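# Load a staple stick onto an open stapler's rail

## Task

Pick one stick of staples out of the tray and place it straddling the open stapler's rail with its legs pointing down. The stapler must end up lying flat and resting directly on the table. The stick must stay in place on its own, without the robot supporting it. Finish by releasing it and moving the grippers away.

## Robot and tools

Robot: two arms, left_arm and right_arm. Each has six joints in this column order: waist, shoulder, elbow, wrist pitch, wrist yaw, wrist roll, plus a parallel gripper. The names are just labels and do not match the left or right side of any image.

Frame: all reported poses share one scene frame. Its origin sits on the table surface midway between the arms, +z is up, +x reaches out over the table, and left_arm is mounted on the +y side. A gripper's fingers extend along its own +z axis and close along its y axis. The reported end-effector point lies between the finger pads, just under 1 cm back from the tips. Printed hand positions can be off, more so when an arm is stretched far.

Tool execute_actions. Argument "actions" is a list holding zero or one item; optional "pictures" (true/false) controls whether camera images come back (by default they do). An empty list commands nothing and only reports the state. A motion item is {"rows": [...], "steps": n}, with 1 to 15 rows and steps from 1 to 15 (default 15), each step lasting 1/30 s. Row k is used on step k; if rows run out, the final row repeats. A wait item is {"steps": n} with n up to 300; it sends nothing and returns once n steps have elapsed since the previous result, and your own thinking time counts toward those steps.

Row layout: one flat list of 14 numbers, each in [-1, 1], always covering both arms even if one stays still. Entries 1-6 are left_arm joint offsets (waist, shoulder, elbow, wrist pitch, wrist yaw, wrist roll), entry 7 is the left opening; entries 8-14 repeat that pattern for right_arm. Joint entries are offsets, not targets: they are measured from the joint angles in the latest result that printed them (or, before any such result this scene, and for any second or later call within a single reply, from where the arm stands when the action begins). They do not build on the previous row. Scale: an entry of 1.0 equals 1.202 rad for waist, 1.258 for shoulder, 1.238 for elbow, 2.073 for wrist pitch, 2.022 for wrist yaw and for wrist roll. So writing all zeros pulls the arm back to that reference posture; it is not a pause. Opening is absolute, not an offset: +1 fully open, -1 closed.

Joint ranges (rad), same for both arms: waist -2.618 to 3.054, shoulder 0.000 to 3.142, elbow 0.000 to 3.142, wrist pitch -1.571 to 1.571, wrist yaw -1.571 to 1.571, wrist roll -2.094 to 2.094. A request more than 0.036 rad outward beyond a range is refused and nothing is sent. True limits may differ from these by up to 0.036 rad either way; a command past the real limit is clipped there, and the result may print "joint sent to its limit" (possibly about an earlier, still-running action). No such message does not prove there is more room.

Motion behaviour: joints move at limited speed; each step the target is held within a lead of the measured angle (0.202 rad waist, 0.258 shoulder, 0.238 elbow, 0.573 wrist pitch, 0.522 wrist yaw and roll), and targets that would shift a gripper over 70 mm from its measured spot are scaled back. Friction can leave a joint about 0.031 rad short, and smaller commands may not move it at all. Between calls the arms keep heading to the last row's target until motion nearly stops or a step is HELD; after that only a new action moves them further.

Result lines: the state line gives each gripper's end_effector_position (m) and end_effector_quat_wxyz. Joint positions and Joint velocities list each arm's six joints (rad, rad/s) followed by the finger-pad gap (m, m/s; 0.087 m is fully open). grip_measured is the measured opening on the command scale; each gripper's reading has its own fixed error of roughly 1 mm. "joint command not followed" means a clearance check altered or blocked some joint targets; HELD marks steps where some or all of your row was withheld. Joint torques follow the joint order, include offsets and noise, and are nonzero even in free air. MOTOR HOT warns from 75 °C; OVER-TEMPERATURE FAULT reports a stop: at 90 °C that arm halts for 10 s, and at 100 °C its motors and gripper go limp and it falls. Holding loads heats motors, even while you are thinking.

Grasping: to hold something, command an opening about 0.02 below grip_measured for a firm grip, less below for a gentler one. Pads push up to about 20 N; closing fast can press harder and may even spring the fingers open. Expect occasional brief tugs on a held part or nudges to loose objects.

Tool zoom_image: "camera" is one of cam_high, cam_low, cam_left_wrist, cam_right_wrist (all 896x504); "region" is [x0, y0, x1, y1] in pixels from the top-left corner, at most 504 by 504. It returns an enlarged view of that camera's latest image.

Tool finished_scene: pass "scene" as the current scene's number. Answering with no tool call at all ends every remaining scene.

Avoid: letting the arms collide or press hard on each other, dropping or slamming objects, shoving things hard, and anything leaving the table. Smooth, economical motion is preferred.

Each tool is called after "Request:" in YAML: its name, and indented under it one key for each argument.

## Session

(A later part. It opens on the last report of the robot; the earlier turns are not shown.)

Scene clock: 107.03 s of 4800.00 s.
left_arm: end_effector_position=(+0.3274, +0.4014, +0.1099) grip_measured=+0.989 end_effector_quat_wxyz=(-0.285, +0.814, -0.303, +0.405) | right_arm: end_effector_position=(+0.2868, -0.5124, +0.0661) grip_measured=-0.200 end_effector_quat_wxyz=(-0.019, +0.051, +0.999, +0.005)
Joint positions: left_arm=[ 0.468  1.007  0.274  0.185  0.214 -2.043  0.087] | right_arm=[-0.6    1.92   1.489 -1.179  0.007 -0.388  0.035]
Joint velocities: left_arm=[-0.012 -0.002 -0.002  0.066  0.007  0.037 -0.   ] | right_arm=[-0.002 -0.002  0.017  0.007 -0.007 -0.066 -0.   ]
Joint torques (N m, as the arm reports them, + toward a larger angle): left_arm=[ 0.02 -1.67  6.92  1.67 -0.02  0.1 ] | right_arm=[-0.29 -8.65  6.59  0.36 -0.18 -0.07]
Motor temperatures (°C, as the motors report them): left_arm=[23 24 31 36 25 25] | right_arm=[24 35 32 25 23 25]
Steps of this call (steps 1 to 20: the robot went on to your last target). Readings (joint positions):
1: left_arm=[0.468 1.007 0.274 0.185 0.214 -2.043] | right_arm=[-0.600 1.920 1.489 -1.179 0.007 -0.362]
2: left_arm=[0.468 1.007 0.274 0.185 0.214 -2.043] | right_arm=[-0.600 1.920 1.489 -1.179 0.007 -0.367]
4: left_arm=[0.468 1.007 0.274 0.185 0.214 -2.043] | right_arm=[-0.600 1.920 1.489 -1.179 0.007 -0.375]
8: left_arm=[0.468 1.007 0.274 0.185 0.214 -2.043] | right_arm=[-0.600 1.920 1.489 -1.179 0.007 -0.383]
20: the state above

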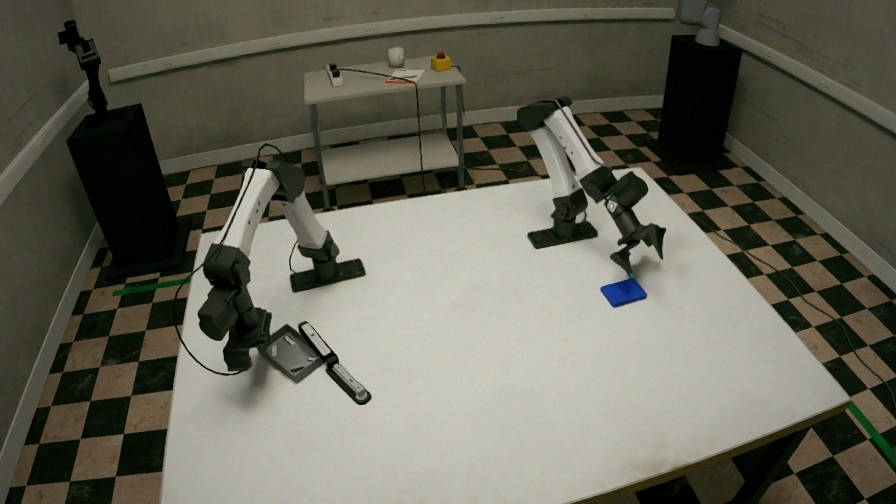

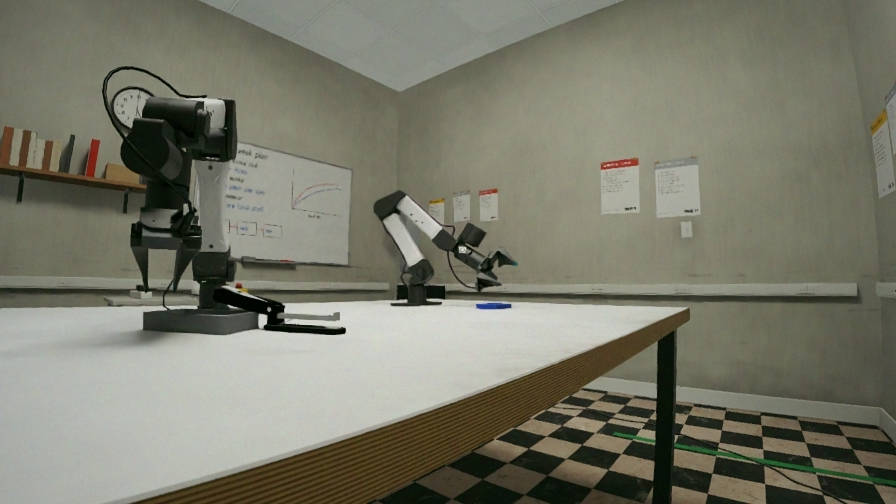

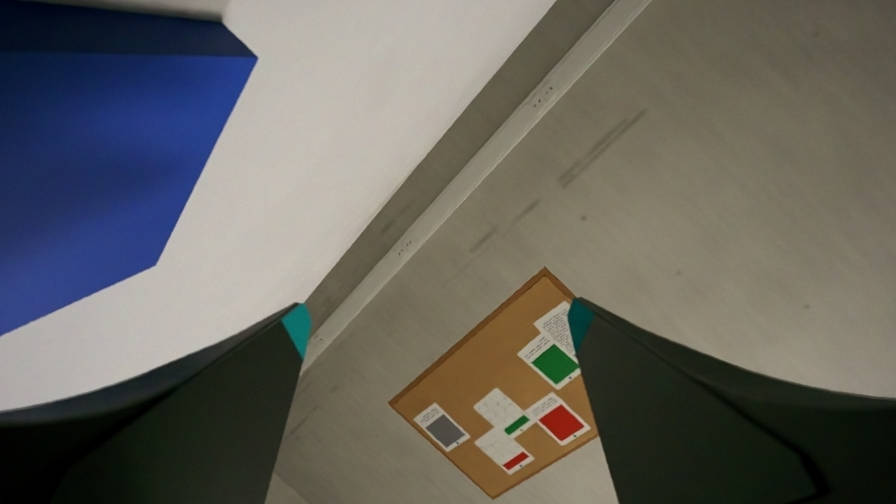

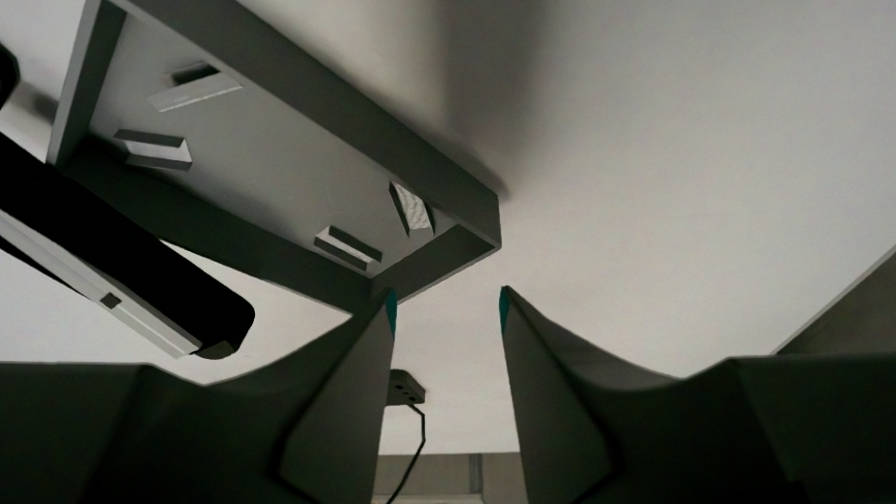

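Request:
execute_actions:
  actions:
    - {"rows":[[0,0,0,0,0,0,1,0.06,0,0,0,0,-0.08,-0.2]],"steps":15}
  pictures: false

Request:
execute_actions:
  actions:
    - {"steps":20}

Scene clock: 112.90 s of 4800.00 s.
left_arm: end_effector_position=(+0.3274, +0.4014, +0.1099) grip_measured=+0.989 end_effector_quat_wxyz=(-0.285, +0.814, -0.303, +0.405) | right_arm: end_effector_position=(+0.2984, -0.4982, +0.0660) grip_measured=-0.200 end_effector_quat_wxyz=(-0.019, -0.061, +0.998, +0.005)
Joint positions: left_arm=[ 0.468  1.007  0.274  0.185  0.214 -2.043  0.087] | right_arm=[-0.525  1.92   1.489 -1.179  0.008 -0.536  0.035]
Joint velocities: left_arm=[-0.007  0.012 -0.012 -0.007 -0.081  0.051 -0.001] | right_arm=[ 0.012  0.007 -0.012 -0.007  0.022  0.007 -0.   ]
Joint torques (N m, as the arm reports them, + toward a larger angle): left_arm=[ 0.   -1.6   6.8   1.65  0.    0.09] | right_arm=[-0.53 -8.65  6.57  0.35 -0.2  -0.07]
Motor temperatures (°C, as the motors report them): left_arm=[23 24 32 37 25 25] | right_arm=[24 35 32 25 23 25]
Steps of this call (steps 1 to 15: the robot went on to your last target; steps 16 to 90: nothing new was sent; then 2.37 s passed at rest; steps 91 to 105: all 15 steps of this action). Readings (joint positions):
91: left_arm=[0.468 1.007 0.274 0.185 0.214 -2.043] | right_arm=[-0.594 1.920 1.489 -1.179 0.010 -0.411]
92: left_arm=[0.468 1.007 0.274 0.185 0.214 -2.043] | right_arm=[-0.583 1.920 1.489 -1.179 0.011 -0.437]
94: left_arm=[0.468 1.007 0.274 0.185 0.214 -2.043] | right_arm=[-0.549 1.920 1.489 -1.179 0.010 -0.475]
98: left_arm=[0.468 1.007 0.274 0.185 0.214 -2.043] | right_arm=[-0.524 1.920 1.489 -1.179 0.008 -0.515]
105: the state above

Scene clock: 113.57 s of 4800.00 s.
left_arm: end_effector_position=(+0.3274, +0.4014, +0.1099) grip_measured=+0.989 end_effector_quat_wxyz=(-0.285, +0.814, -0.303, +0.405) | right_arm: end_effector_position=(+0.2985, -0.4984, +0.0660) grip_measured=-0.200 end_effector_quat_wxyz=(-0.019, -0.064, +0.998, +0.005)
Joint positions: left_arm=[ 0.468  1.007  0.274  0.185  0.214 -2.043  0.087] | right_arm=[-0.525  1.92   1.489 -1.179  0.008 -0.541  0.035]
Joint velocities: left_arm=[ 0.002  0.007 -0.017  0.007 -0.066  0.037  0.001] | right_arm=[-0.017  0.012 -0.002 -0.095  0.022 -0.007 -0.   ]
Joint torques (N m, as the arm reports them, + toward a larger angle): left_arm=[ 0.06 -1.66  6.92  1.65 -0.02  0.1 ] | right_arm=[-0.56 -8.64  6.56  0.35 -0.19 -0.07]
Motor temperatures (°C, as the motors report them): left_arm=[23 24 32 37 25 25] | right_arm=[24 34 32 25 23 25]
Steps of this call (steps 1 to 15: the robot went on to your last target; steps 16 to 20: nothing new was sent). Readings (joint positions):
1: left_arm=[0.468 1.007 0.274 0.185 0.214 -2.043] | right_arm=[-0.525 1.920 1.489 -1.179 0.008 -0.537]
2: left_arm=[0.468 1.007 0.274 0.185 0.214 -2.043] | right_arm=[-0.525 1.920 1.489 -1.179 0.008 -0.538]
4: left_arm=[0.468 1.007 0.274 0.185 0.214 -2.043] | right_arm=[-0.525 1.920 1.489 -1.179 0.008 -0.539]
8: left_arm=[0.468 1.007 0.274 0.185 0.214 -2.043] | right_arm=[-0.525 1.920 1.489 -1.179 0.008 -0.541]
20: the state above
All arms were judged still, so your last target was given up. Only a new action makes them travel on or press farther. Fingers that are still opening or closing keep moving.

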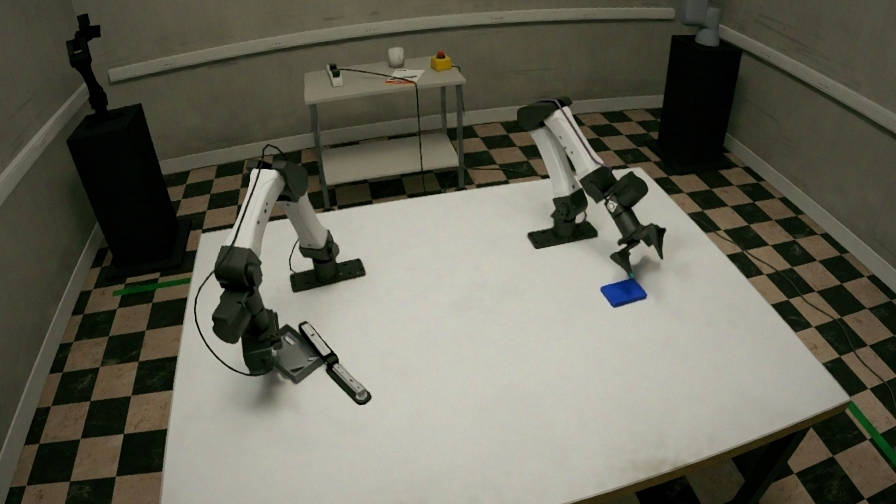

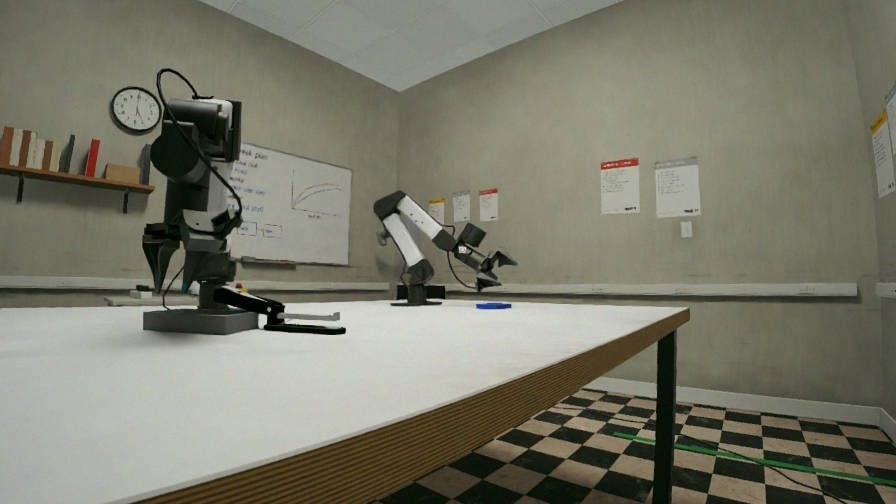

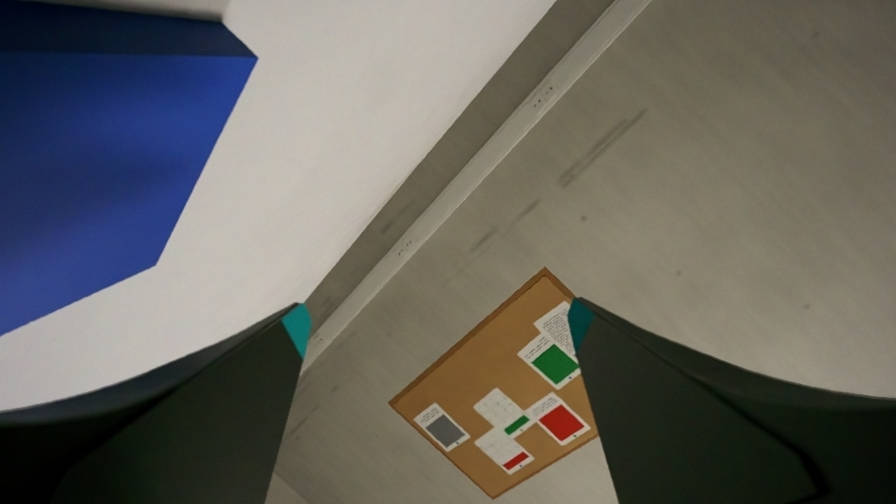

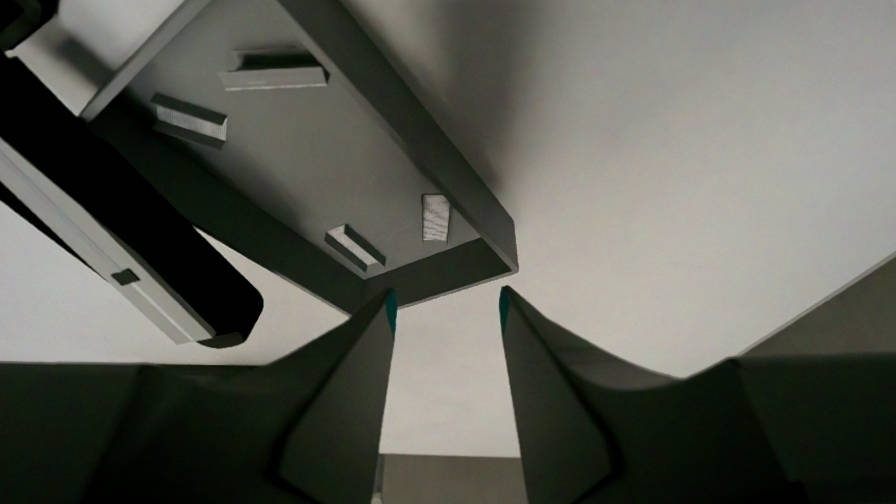

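Request:
execute_actions:
  actions:
    - {"rows":[[0,0,0,0,0,0,1,0.03,0,-0.1,0.07,0,0,-0.4]],"steps":15}
  pictures: false

Request:
execute_actions:
  actions:
    - {"steps":20}

Scene clock: 118.50 s of 4800.00 s.
left_arm: end_effector_position=(+0.3274, +0.4014, +0.1099) grip_measured=+0.989 end_effector_quat_wxyz=(-0.285, +0.814, -0.303, +0.405) | right_arm: end_effector_position=(+0.3002, -0.4883, +0.0393) grip_measured=-0.400 end_effector_quat_wxyz=(-0.012, -0.080, +0.997, +0.001)
Joint positions: left_arm=[ 0.468  1.007  0.274  0.185  0.214 -2.043  0.087] | right_arm=[-0.492  1.919  1.381 -1.056  0.009 -0.542  0.026]
Joint velocities: left_arm=[-0.007  0.007  0.007  0.066  0.051 -0.007 -0.001] | right_arm=[-0.012 -0.002 -0.007  0.11   0.022 -0.022  0.001]
Joint torques (N m, as the arm reports them, + toward a larger angle): left_arm=[-0.04 -1.56  6.88  1.65 -0.01  0.08] | right_arm=[-0.02 -8.43  5.13  0.57 -0.2   0.02]
Motor temperatures (°C, as the motors report them): left_arm=[23 24 32 37 25 25] | right_arm=[24 34 32 25 23 25]
Steps of this call (steps 1 to 90: nothing new was sent; then 1.43 s passed at rest; steps 91 to 105: all 15 steps of this action). Readings (joint positions):
91: left_arm=[0.468 1.007 0.274 0.185 0.214 -2.043] | right_arm=[-0.522 1.918 1.473 -1.156 0.009 -0.542]
92: left_arm=[0.468 1.007 0.274 0.185 0.214 -2.043] | right_arm=[-0.517 1.915 1.447 -1.128 0.009 -0.542]
94: left_arm=[0.468 1.007 0.274 0.185 0.214 -2.043] | right_arm=[-0.503 1.917 1.402 -1.100 0.009 -0.542]
98: left_arm=[0.468 1.007 0.274 0.185 0.214 -2.043] | right_arm=[-0.492 1.919 1.381 -1.080 0.009 -0.542]
105: the state above

Scene clock: 119.17 s of 4800.00 s.
left_arm: end_effector_position=(+0.3274, +0.4014, +0.1099) grip_measured=+0.989 end_effector_quat_wxyz=(-0.285, +0.814, -0.303, +0.405) | right_arm: end_effector_position=(+0.3013, -0.4887, +0.0391) grip_measured=-0.400 end_effector_quat_wxyz=(-0.010, -0.080, +0.997, +0.000)
Joint positions: left_arm=[ 0.468  1.007  0.274  0.185  0.214 -2.043  0.087] | right_arm=[-0.492  1.919  1.381 -1.052  0.009 -0.542  0.026]
Joint velocities: left_arm=[ 0.012  0.002  0.007  0.051  0.066 -0.007 -0.001] | right_arm=[-0.022 -0.002 -0.012 -0.007 -0.007 -0.081  0.   ]
Joint torques (N m, as the arm reports them, + toward a larger angle): left_arm=[ 0.04 -1.6   6.93  1.68  0.    0.09] | right_arm=[ 0.02 -8.45  5.15  0.59 -0.19  0.02]
Motor temperatures (°C, as the motors report them): left_arm=[23 24 32 37 25 25] | right_arm=[24 34 32 25 23 25]
Steps of this call (steps 1 to 15: the robot went on to your last target; steps 16 to 20: nothing new was sent). Readings (joint positions):
1: left_arm=[0.468 1.007 0.274 0.185 0.214 -2.043] | right_arm=[-0.492 1.919 1.381 -1.055 0.009 -0.542]
2: left_arm=[0.468 1.007 0.274 0.185 0.214 -2.043] | right_arm=[-0.492 1.919 1.381 -1.055 0.009 -0.542]
4: left_arm=[0.468 1.007 0.274 0.185 0.214 -2.043] | right_arm=[-0.492 1.919 1.381 -1.053 0.009 -0.542]
8: left_arm=[0.468 1.007 0.274 0.185 0.214 -2.043] | right_arm=[-0.492 1.919 1.381 -1.052 0.009 -0.542]
20: the state above
All arms were judged still, so your last target was given up. Only a new action makes them travel on or press farther. Fingers that are still opening or closing keep moving.

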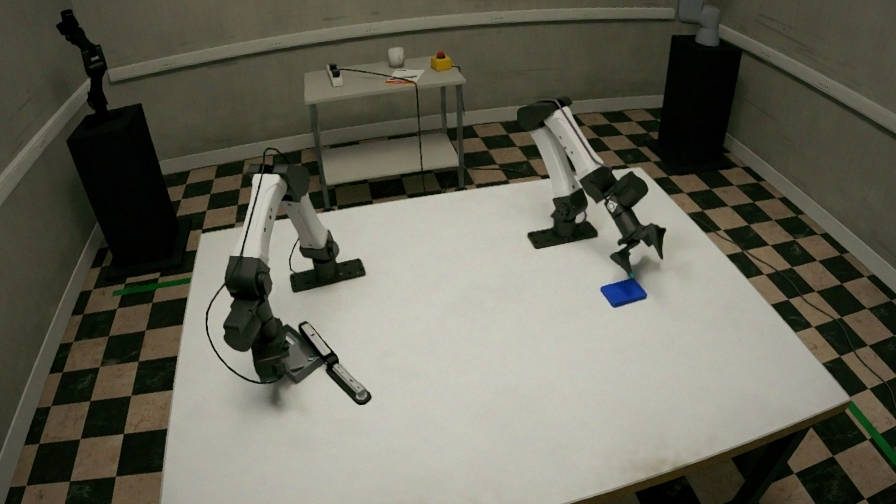

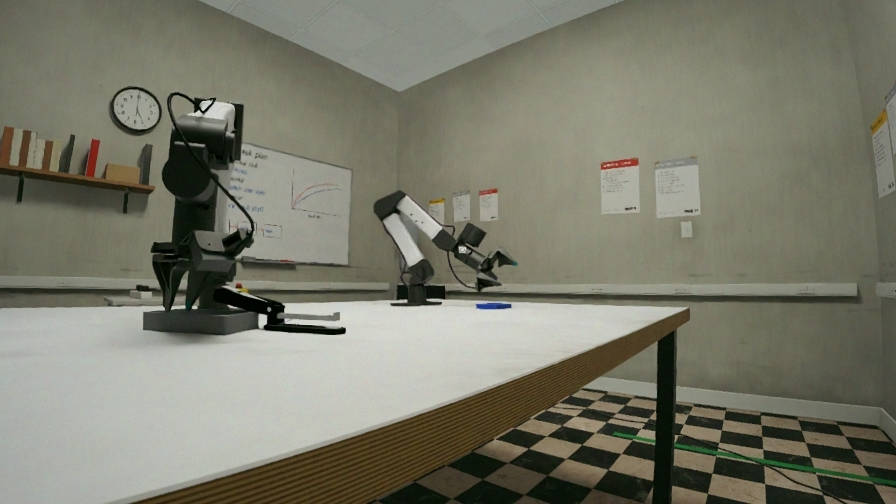

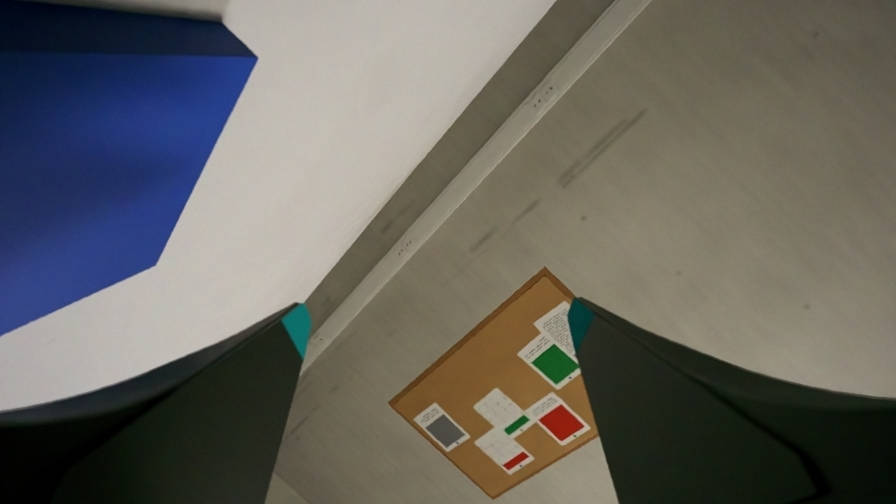

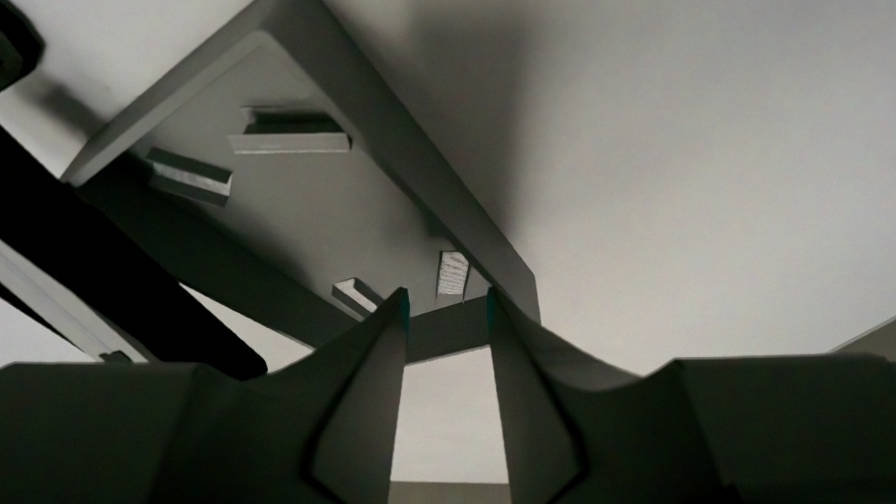

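Converging. Descend more.

Request:
execute_actions:
  actions:
    - {"rows":[[0,0,0,0,0,0,1,0,0,-0.1,0.06,0,0,-0.4]],"steps":15}
  pictures: false

Request:
execute_actions:
  actions:
    - {"steps":20}

Scene clock: 123.70 s of 4800.00 s.
left_arm: end_effector_position=(+0.3274, +0.4014, +0.1099) grip_measured=+0.989 end_effector_quat_wxyz=(-0.285, +0.814, -0.303, +0.405) | right_arm: end_effector_position=(+0.3014, -0.4890, +0.0345) grip_measured=-0.400 end_effector_quat_wxyz=(+0.006, -0.082, +0.997, -0.012)
Joint positions: left_arm=[ 0.468  1.007  0.274  0.185  0.214 -2.043  0.087] | right_arm=[-0.489  1.888  1.325 -0.987  0.016 -0.542  0.026]
Joint velocities: left_arm=[-0.007  0.002 -0.012 -0.007 -0.081 -0.037 -0.   ] | right_arm=[ 0.012  0.007  0.002  0.051  0.007 -0.022  0.   ]
Joint torques (N m, as the arm reports them, + toward a larger angle): left_arm=[ 0.   -1.61  6.8   1.65  0.01  0.09] | right_arm=[-0.6  -5.86  0.64  1.15 -0.27  0.02]
Motor temperatures (°C, as the motors report them): left_arm=[23 24 32 37 25 25] | right_arm=[24 34 32 25 23 25]
Steps of this call (steps 1 to 90: nothing new was sent; then 1.03 s passed at rest; steps 91 to 105: all 15 steps of this action). Readings (joint positions):
91: left_arm=[0.468 1.007 0.274 0.185 0.214 -2.043] | right_arm=[-0.492 1.917 1.365 -1.030 0.009 -0.542]
92: left_arm=[0.468 1.007 0.274 0.185 0.214 -2.043] | right_arm=[-0.491 1.909 1.349 -1.013 0.013 -0.542]
94: left_arm=[0.468 1.007 0.274 0.185 0.214 -2.043] | right_arm=[-0.489 1.893 1.330 -0.993 0.015 -0.542]
98: left_arm=[0.468 1.007 0.274 0.185 0.214 -2.043] | right_arm=[-0.489 1.888 1.325 -0.987 0.016 -0.542]
105: the state above

Scene clock: 124.37 s of 4800.00 s.
left_arm: end_effector_position=(+0.3274, +0.4014, +0.1099) grip_measured=+0.989 end_effector_quat_wxyz=(-0.285, +0.814, -0.303, +0.405) | right_arm: end_effector_position=(+0.3014, -0.4890, +0.0345) grip_measured=-0.400 end_effector_quat_wxyz=(+0.006, -0.082, +0.997, -0.012)
Joint positions: left_arm=[ 0.468  1.007  0.274  0.185  0.214 -2.043  0.087] | right_arm=[-0.489  1.888  1.325 -0.987  0.016 -0.542  0.026]
Joint velocities: left_arm=[-0.002 -0.002  0.002 -0.051  0.022 -0.037 -0.001] | right_arm=[-0.012  0.017 -0.007  0.081  0.007  0.037 -0.001]
Joint torques (N m, as the arm reports them, + toward a larger angle): left_arm=[ 0.   -1.69  6.86  1.66 -0.01  0.12] | right_arm=[-0.58 -5.87  0.63  1.15 -0.25  0.03]
Motor temperatures (°C, as the motors report them): left_arm=[23 24 32 37 25 25] | right_arm=[24 34 32 25 23 25]
Steps of this call (steps 1 to 15: the robot went on to your last target; steps 16 to 20: nothing new was sent). Readings (joint positions):
1: left_arm=[0.468 1.007 0.274 0.185 0.214 -2.043] | right_arm=[-0.489 1.888 1.325 -0.987 0.016 -0.542]
2: left_arm=[0.468 1.007 0.274 0.185 0.214 -2.043] | right_arm=[-0.489 1.888 1.325 -0.987 0.016 -0.542]
4: left_arm=[0.468 1.007 0.274 0.185 0.214 -2.043] | right_arm=[-0.489 1.888 1.325 -0.987 0.016 -0.542]
8: left_arm=[0.468 1.007 0.274 0.185 0.214 -2.043] | right_arm=[-0.489 1.888 1.325 -0.987 0.016 -0.542]
20: the state above
All arms were judged still, so your last target was given up. Only a new action makes them travel on or press farther. Fingers that are still opening or closing keep moving.

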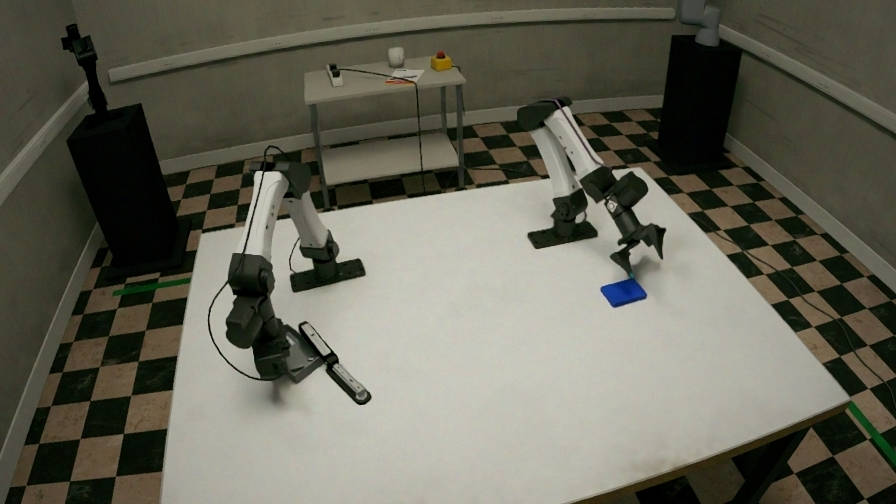

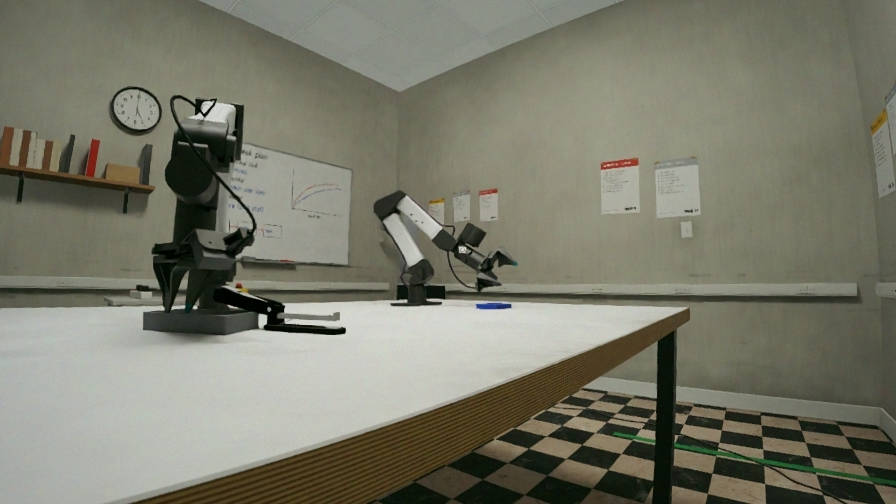

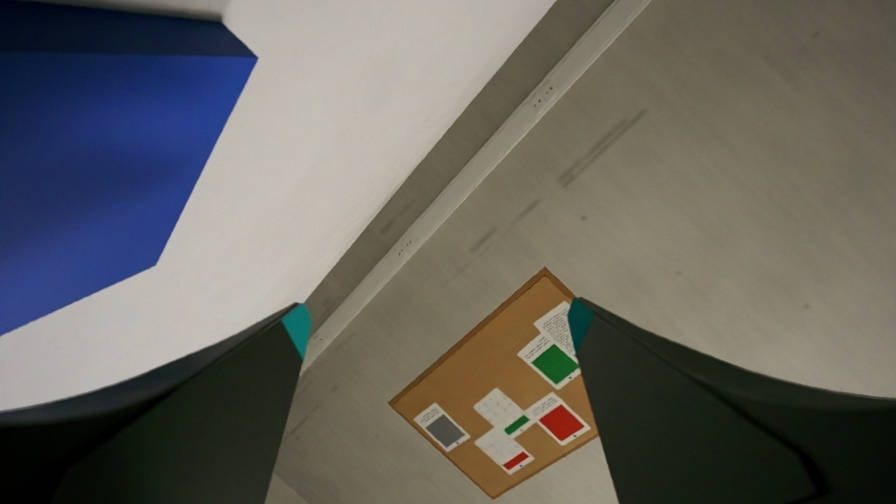

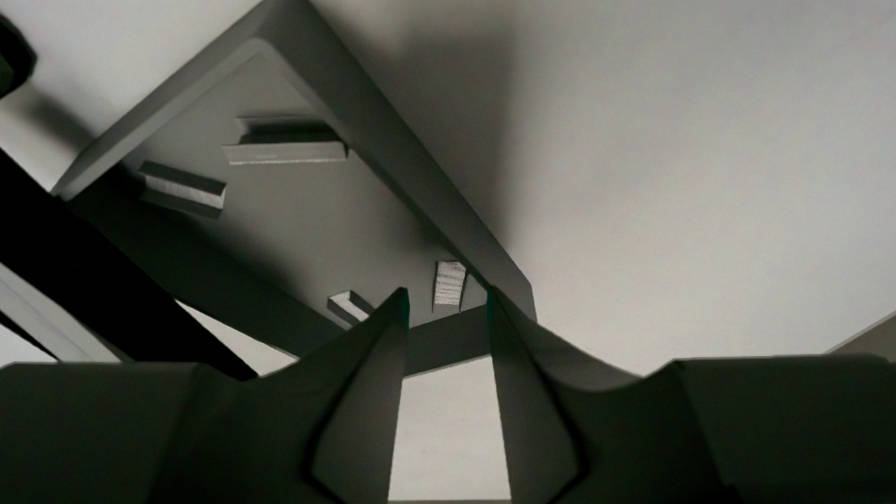

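Request:
execute_actions:
  actions:
    - {"rows":[[0,0,0,0,0,0,1,0.03,0.03,0.07,-0.04,0,0,-0.62]],"steps":15}
  pictures: false

Request:
execute_actions:
  actions:
    - {"steps":20}

Scene clock: 131.70 s of 4800.00 s.
left_arm: end_effector_position=(+0.3274, +0.4014, +0.1099) grip_measured=+0.989 end_effector_quat_wxyz=(-0.285, +0.814, -0.303, +0.405) | right_arm: end_effector_position=(+0.3065, -0.4813, +0.0428) grip_measured=-0.620 end_effector_quat_wxyz=(-0.008, -0.098, +0.995, -0.008)
Joint positions: left_arm=[ 0.468  1.007  0.274  0.185  0.214 -2.043  0.087] | right_arm=[-0.457  1.908  1.382 -1.051  0.022 -0.542  0.017]
Joint velocities: left_arm=[-0.007  0.002  0.007  0.037 -0.022 -0.037 -0.001] | right_arm=[-0.002  0.002 -0.002  0.022 -0.022  0.037 -0.001]
Joint torques (N m, as the arm reports them, + toward a larger angle): left_arm=[ 0.   -1.64  6.77  1.66 -0.03  0.09] | right_arm=[ 0.   -7.18  9.02  0.26 -0.23  0.03]
Motor temperatures (°C, as the motors report them): left_arm=[23 24 32 37 25 25] | right_arm=[24 33 31 25 23 25]
Steps of this call (steps 1 to 90: nothing new was sent; then 3.83 s passed at rest; steps 91 to 105: all 15 steps of this action). Readings (joint positions):
91: left_arm=[0.468 1.007 0.274 0.185 0.214 -2.043] | right_arm=[-0.486 1.889 1.339 -1.001 0.023 -0.542]
92: left_arm=[0.468 1.007 0.274 0.185 0.214 -2.043] | right_arm=[-0.481 1.897 1.357 -1.014 0.023 -0.542]
94: left_arm=[0.468 1.007 0.274 0.185 0.214 -2.043] | right_arm=[-0.468 1.907 1.378 -1.022 0.023 -0.542]
98: left_arm=[0.468 1.007 0.274 0.185 0.214 -2.043] | right_arm=[-0.457 1.908 1.382 -1.039 0.022 -0.542]
105: the state above

Scene clock: 132.37 s of 4800.00 s.
left_arm: end_effector_position=(+0.3274, +0.4014, +0.1099) grip_measured=+0.989 end_effector_quat_wxyz=(-0.285, +0.814, -0.303, +0.405) | right_arm: end_effector_position=(+0.3059, -0.4811, +0.0429) grip_measured=-0.620 end_effector_quat_wxyz=(-0.009, -0.098, +0.995, -0.008)
Joint positions: left_arm=[ 0.468  1.007  0.274  0.185  0.214 -2.043  0.087] | right_arm=[-0.457  1.908  1.382 -1.054  0.022 -0.542  0.017]
Joint velocities: left_arm=[ 0.007  0.007 -0.022 -0.037 -0.022  0.022 -0.001] | right_arm=[-0.012  0.002 -0.007  0.037 -0.022 -0.037 -0.   ]
Joint torques (N m, as the arm reports them, + toward a larger angle): left_arm=[-0.02 -1.63  6.94  1.65 -0.03  0.1 ] | right_arm=[ 0.05 -7.17  9.02  0.25 -0.23  0.03]
Motor temperatures (°C, as the motors report them): left_arm=[23 24 32 38 25 25] | right_arm=[24 33 31 25 23 25]
Steps of this call (steps 1 to 15: the robot went on to your last target; steps 16 to 20: nothing new was sent). Readings (joint positions):
1: left_arm=[0.468 1.007 0.274 0.185 0.214 -2.043] | right_arm=[-0.457 1.908 1.382 -1.052 0.022 -0.542]
2: left_arm=[0.468 1.007 0.274 0.185 0.214 -2.043] | right_arm=[-0.457 1.908 1.382 -1.053 0.022 -0.542]
4: left_arm=[0.468 1.007 0.274 0.185 0.214 -2.043] | right_arm=[-0.457 1.908 1.382 -1.053 0.022 -0.542]
8: left_arm=[0.468 1.007 0.274 0.185 0.214 -2.043] | right_arm=[-0.457 1.908 1.382 -1.054 0.022 -0.542]
20: the state above
All arms were judged still, so your last target was given up. Only a new action makes them travel on or press farther. Fingers that are still opening or closing keep moving.

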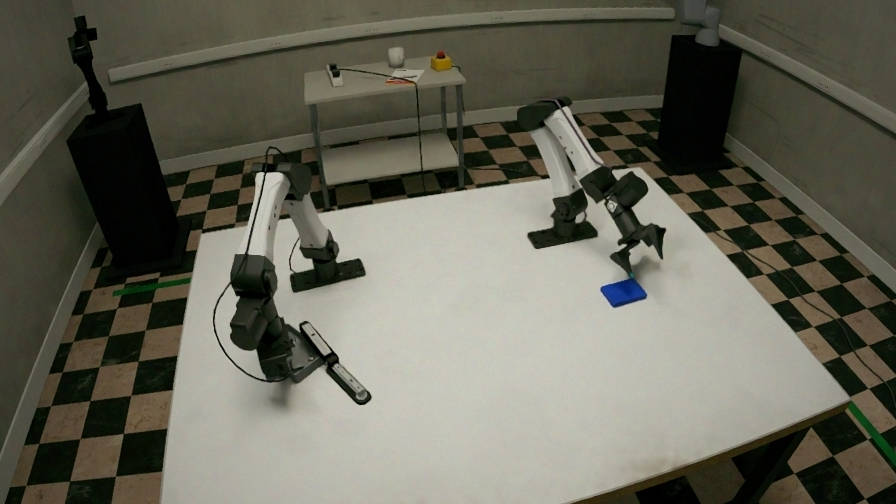

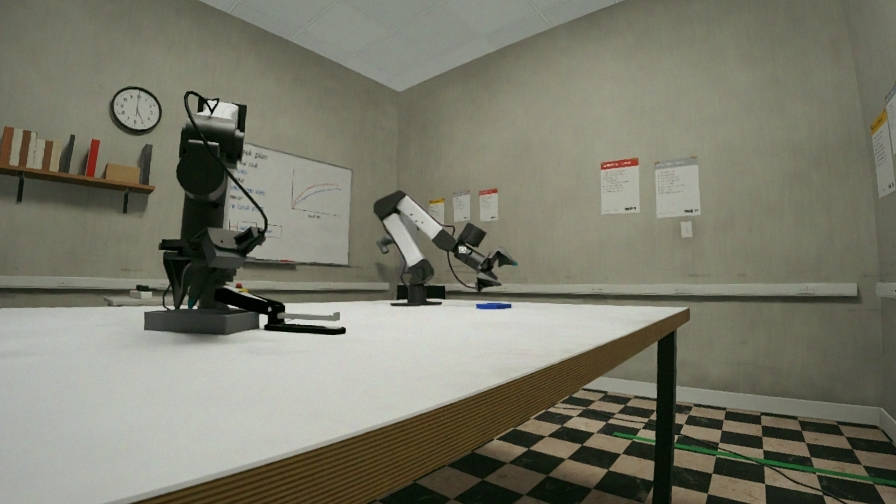

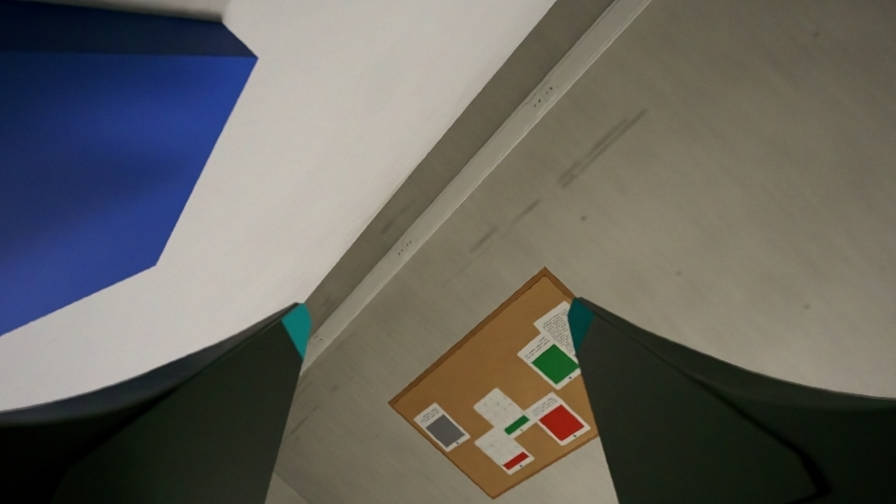

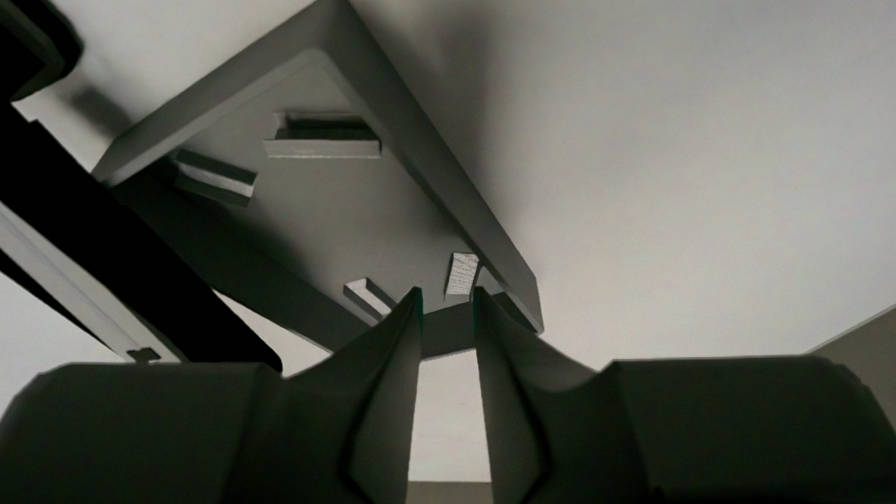

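Request:
execute_actions:
  actions:
    - {"rows":[[0,0,0,0,0,0,1,-0.015,0,-0.13,0.075,0,0,-0.62]],"steps":15}
  pictures: false

Request:
execute_actions:
  actions:
    - {"steps":20}

Scene clock: 138.87 s of 4800.00 s.
left_arm: end_effector_position=(+0.3274, +0.4014, +0.1099) grip_measured=+0.989 end_effector_quat_wxyz=(-0.285, +0.814, -0.303, +0.405) | right_arm: end_effector_position=(+0.2823, -0.4762, +0.0115) grip_measured=-0.620 end_effector_quat_wxyz=(-0.029, -0.094, +0.995, +0.001)
Joint positions: left_arm=[ 0.468  1.007  0.274  0.185  0.214 -2.043  0.087] | right_arm=[-0.467  1.908  1.241 -0.957  0.025 -0.542  0.017]
Joint velocities: left_arm=[-0.012 -0.002 -0.027  0.022  0.007  0.022  0.   ] | right_arm=[-0.002 -0.002  0.002 -0.007 -0.022  0.022 -0.   ]
Joint torques (N m, as the arm reports them, + toward a larger angle): left_arm=[ 0.   -1.66  6.9   1.67  0.    0.09] | right_arm=[-1.01 -8.09  4.5   0.96 -0.21  0.02]
Motor temperatures (°C, as the motors report them): left_arm=[23 24 32 38 25 25] | right_arm=[24 32 32 25 23 25]
Steps of this call (steps 1 to 90: nothing new was sent; then 3.00 s passed at rest; steps 91 to 105: all 15 steps of this action). Readings (joint positions):
91: left_arm=[0.468 1.007 0.274 0.185 0.214 -2.043] | right_arm=[-0.458 1.905 1.361 -1.026 0.022 -0.542]
92: left_arm=[0.468 1.007 0.274 0.185 0.214 -2.043] | right_arm=[-0.459 1.899 1.325 -0.990 0.022 -0.542]
94: left_arm=[0.468 1.007 0.274 0.185 0.214 -2.043] | right_arm=[-0.464 1.903 1.265 -0.965 0.022 -0.542]
98: left_arm=[0.468 1.007 0.274 0.185 0.214 -2.043] | right_arm=[-0.467 1.908 1.241 -0.957 0.025 -0.542]
105: the state above

Scene clock: 139.53 s of 4800.00 s.
left_arm: end_effector_position=(+0.3274, +0.4014, +0.1099) grip_measured=+0.989 end_effector_quat_wxyz=(-0.285, +0.814, -0.303, +0.405) | right_arm: end_effector_position=(+0.2823, -0.4762, +0.0115) grip_measured=-0.620 end_effector_quat_wxyz=(-0.029, -0.094, +0.995, +0.001)
Joint positions: left_arm=[ 0.468  1.007  0.274  0.185  0.214 -2.043  0.087] | right_arm=[-0.467  1.908  1.241 -0.957  0.025 -0.542  0.017]
Joint velocities: left_arm=[ 0.017 -0.007 -0.012 -0.022 -0.051  0.007  0.001] | right_arm=[-0.012  0.002 -0.002 -0.007 -0.066 -0.051 -0.   ]
Joint torques (N m, as the arm reports them, + toward a larger angle): left_arm=[-0.07 -1.66  6.97  1.65 -0.02  0.12] | right_arm=[-0.97 -8.13  4.48  0.96 -0.21  0.02]
Motor temperatures (°C, as the motors report them): left_arm=[23 24 32 38 25 25] | right_arm=[24 32 32 25 23 25]
Steps of this call (steps 1 to 15: the robot went on to your last target; steps 16 to 20: nothing new was sent). Readings (joint positions):
1: left_arm=[0.468 1.007 0.274 0.185 0.214 -2.043] | right_arm=[-0.467 1.908 1.241 -0.957 0.025 -0.542]
2: left_arm=[0.468 1.007 0.274 0.185 0.214 -2.043] | right_arm=[-0.467 1.908 1.241 -0.957 0.025 -0.542]
4: left_arm=[0.468 1.007 0.274 0.185 0.214 -2.043] | right_arm=[-0.467 1.908 1.241 -0.957 0.025 -0.542]
8: left_arm=[0.468 1.007 0.274 0.185 0.214 -2.043] | right_arm=[-0.467 1.908 1.241 -0.957 0.025 -0.542]
20: the state above
All arms were judged still, so your last target was given up. Only a new action makes them travel on or press farther. Fingers that are still opening or closing keep moving.

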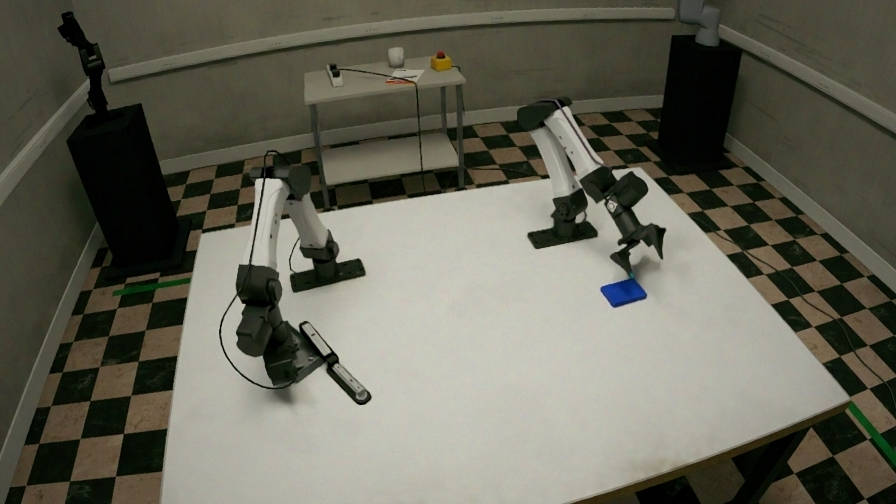

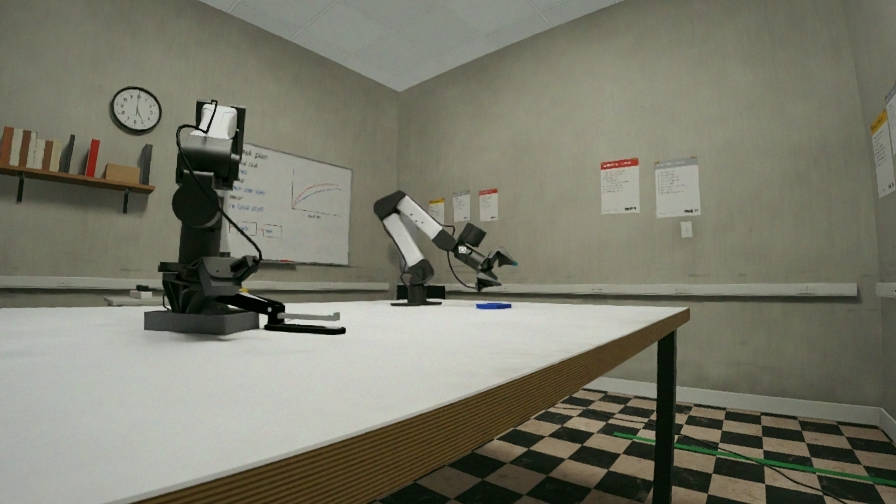

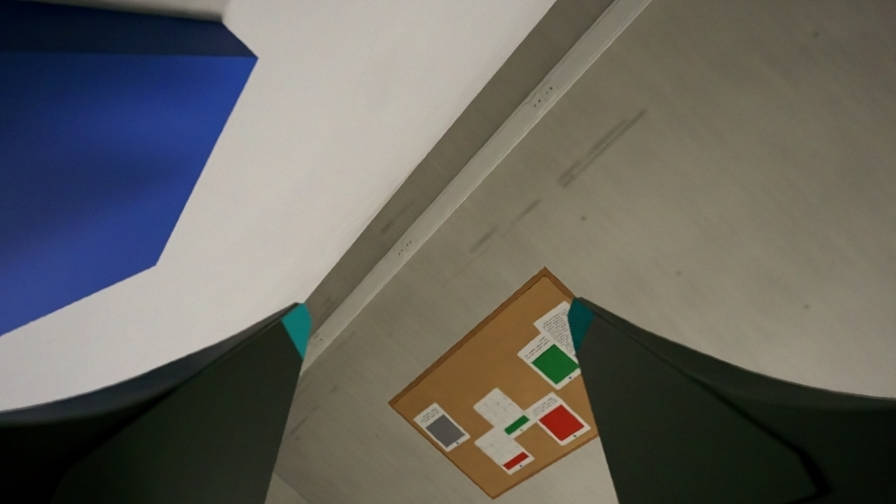

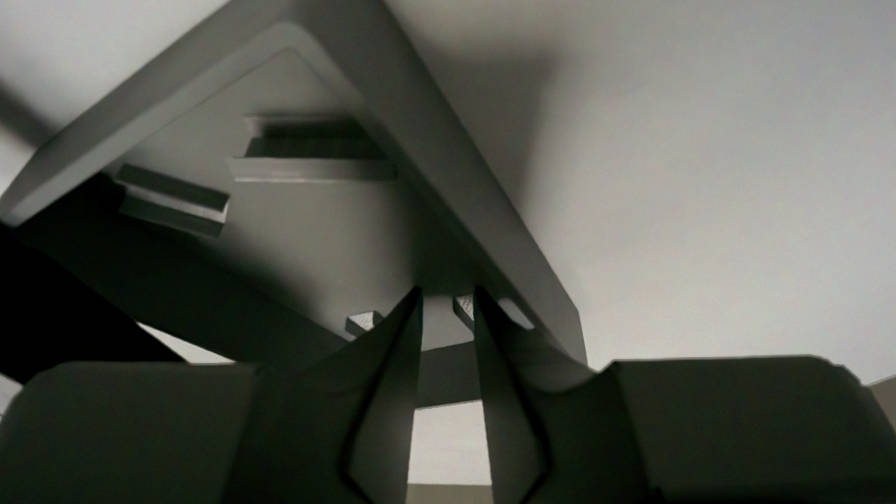

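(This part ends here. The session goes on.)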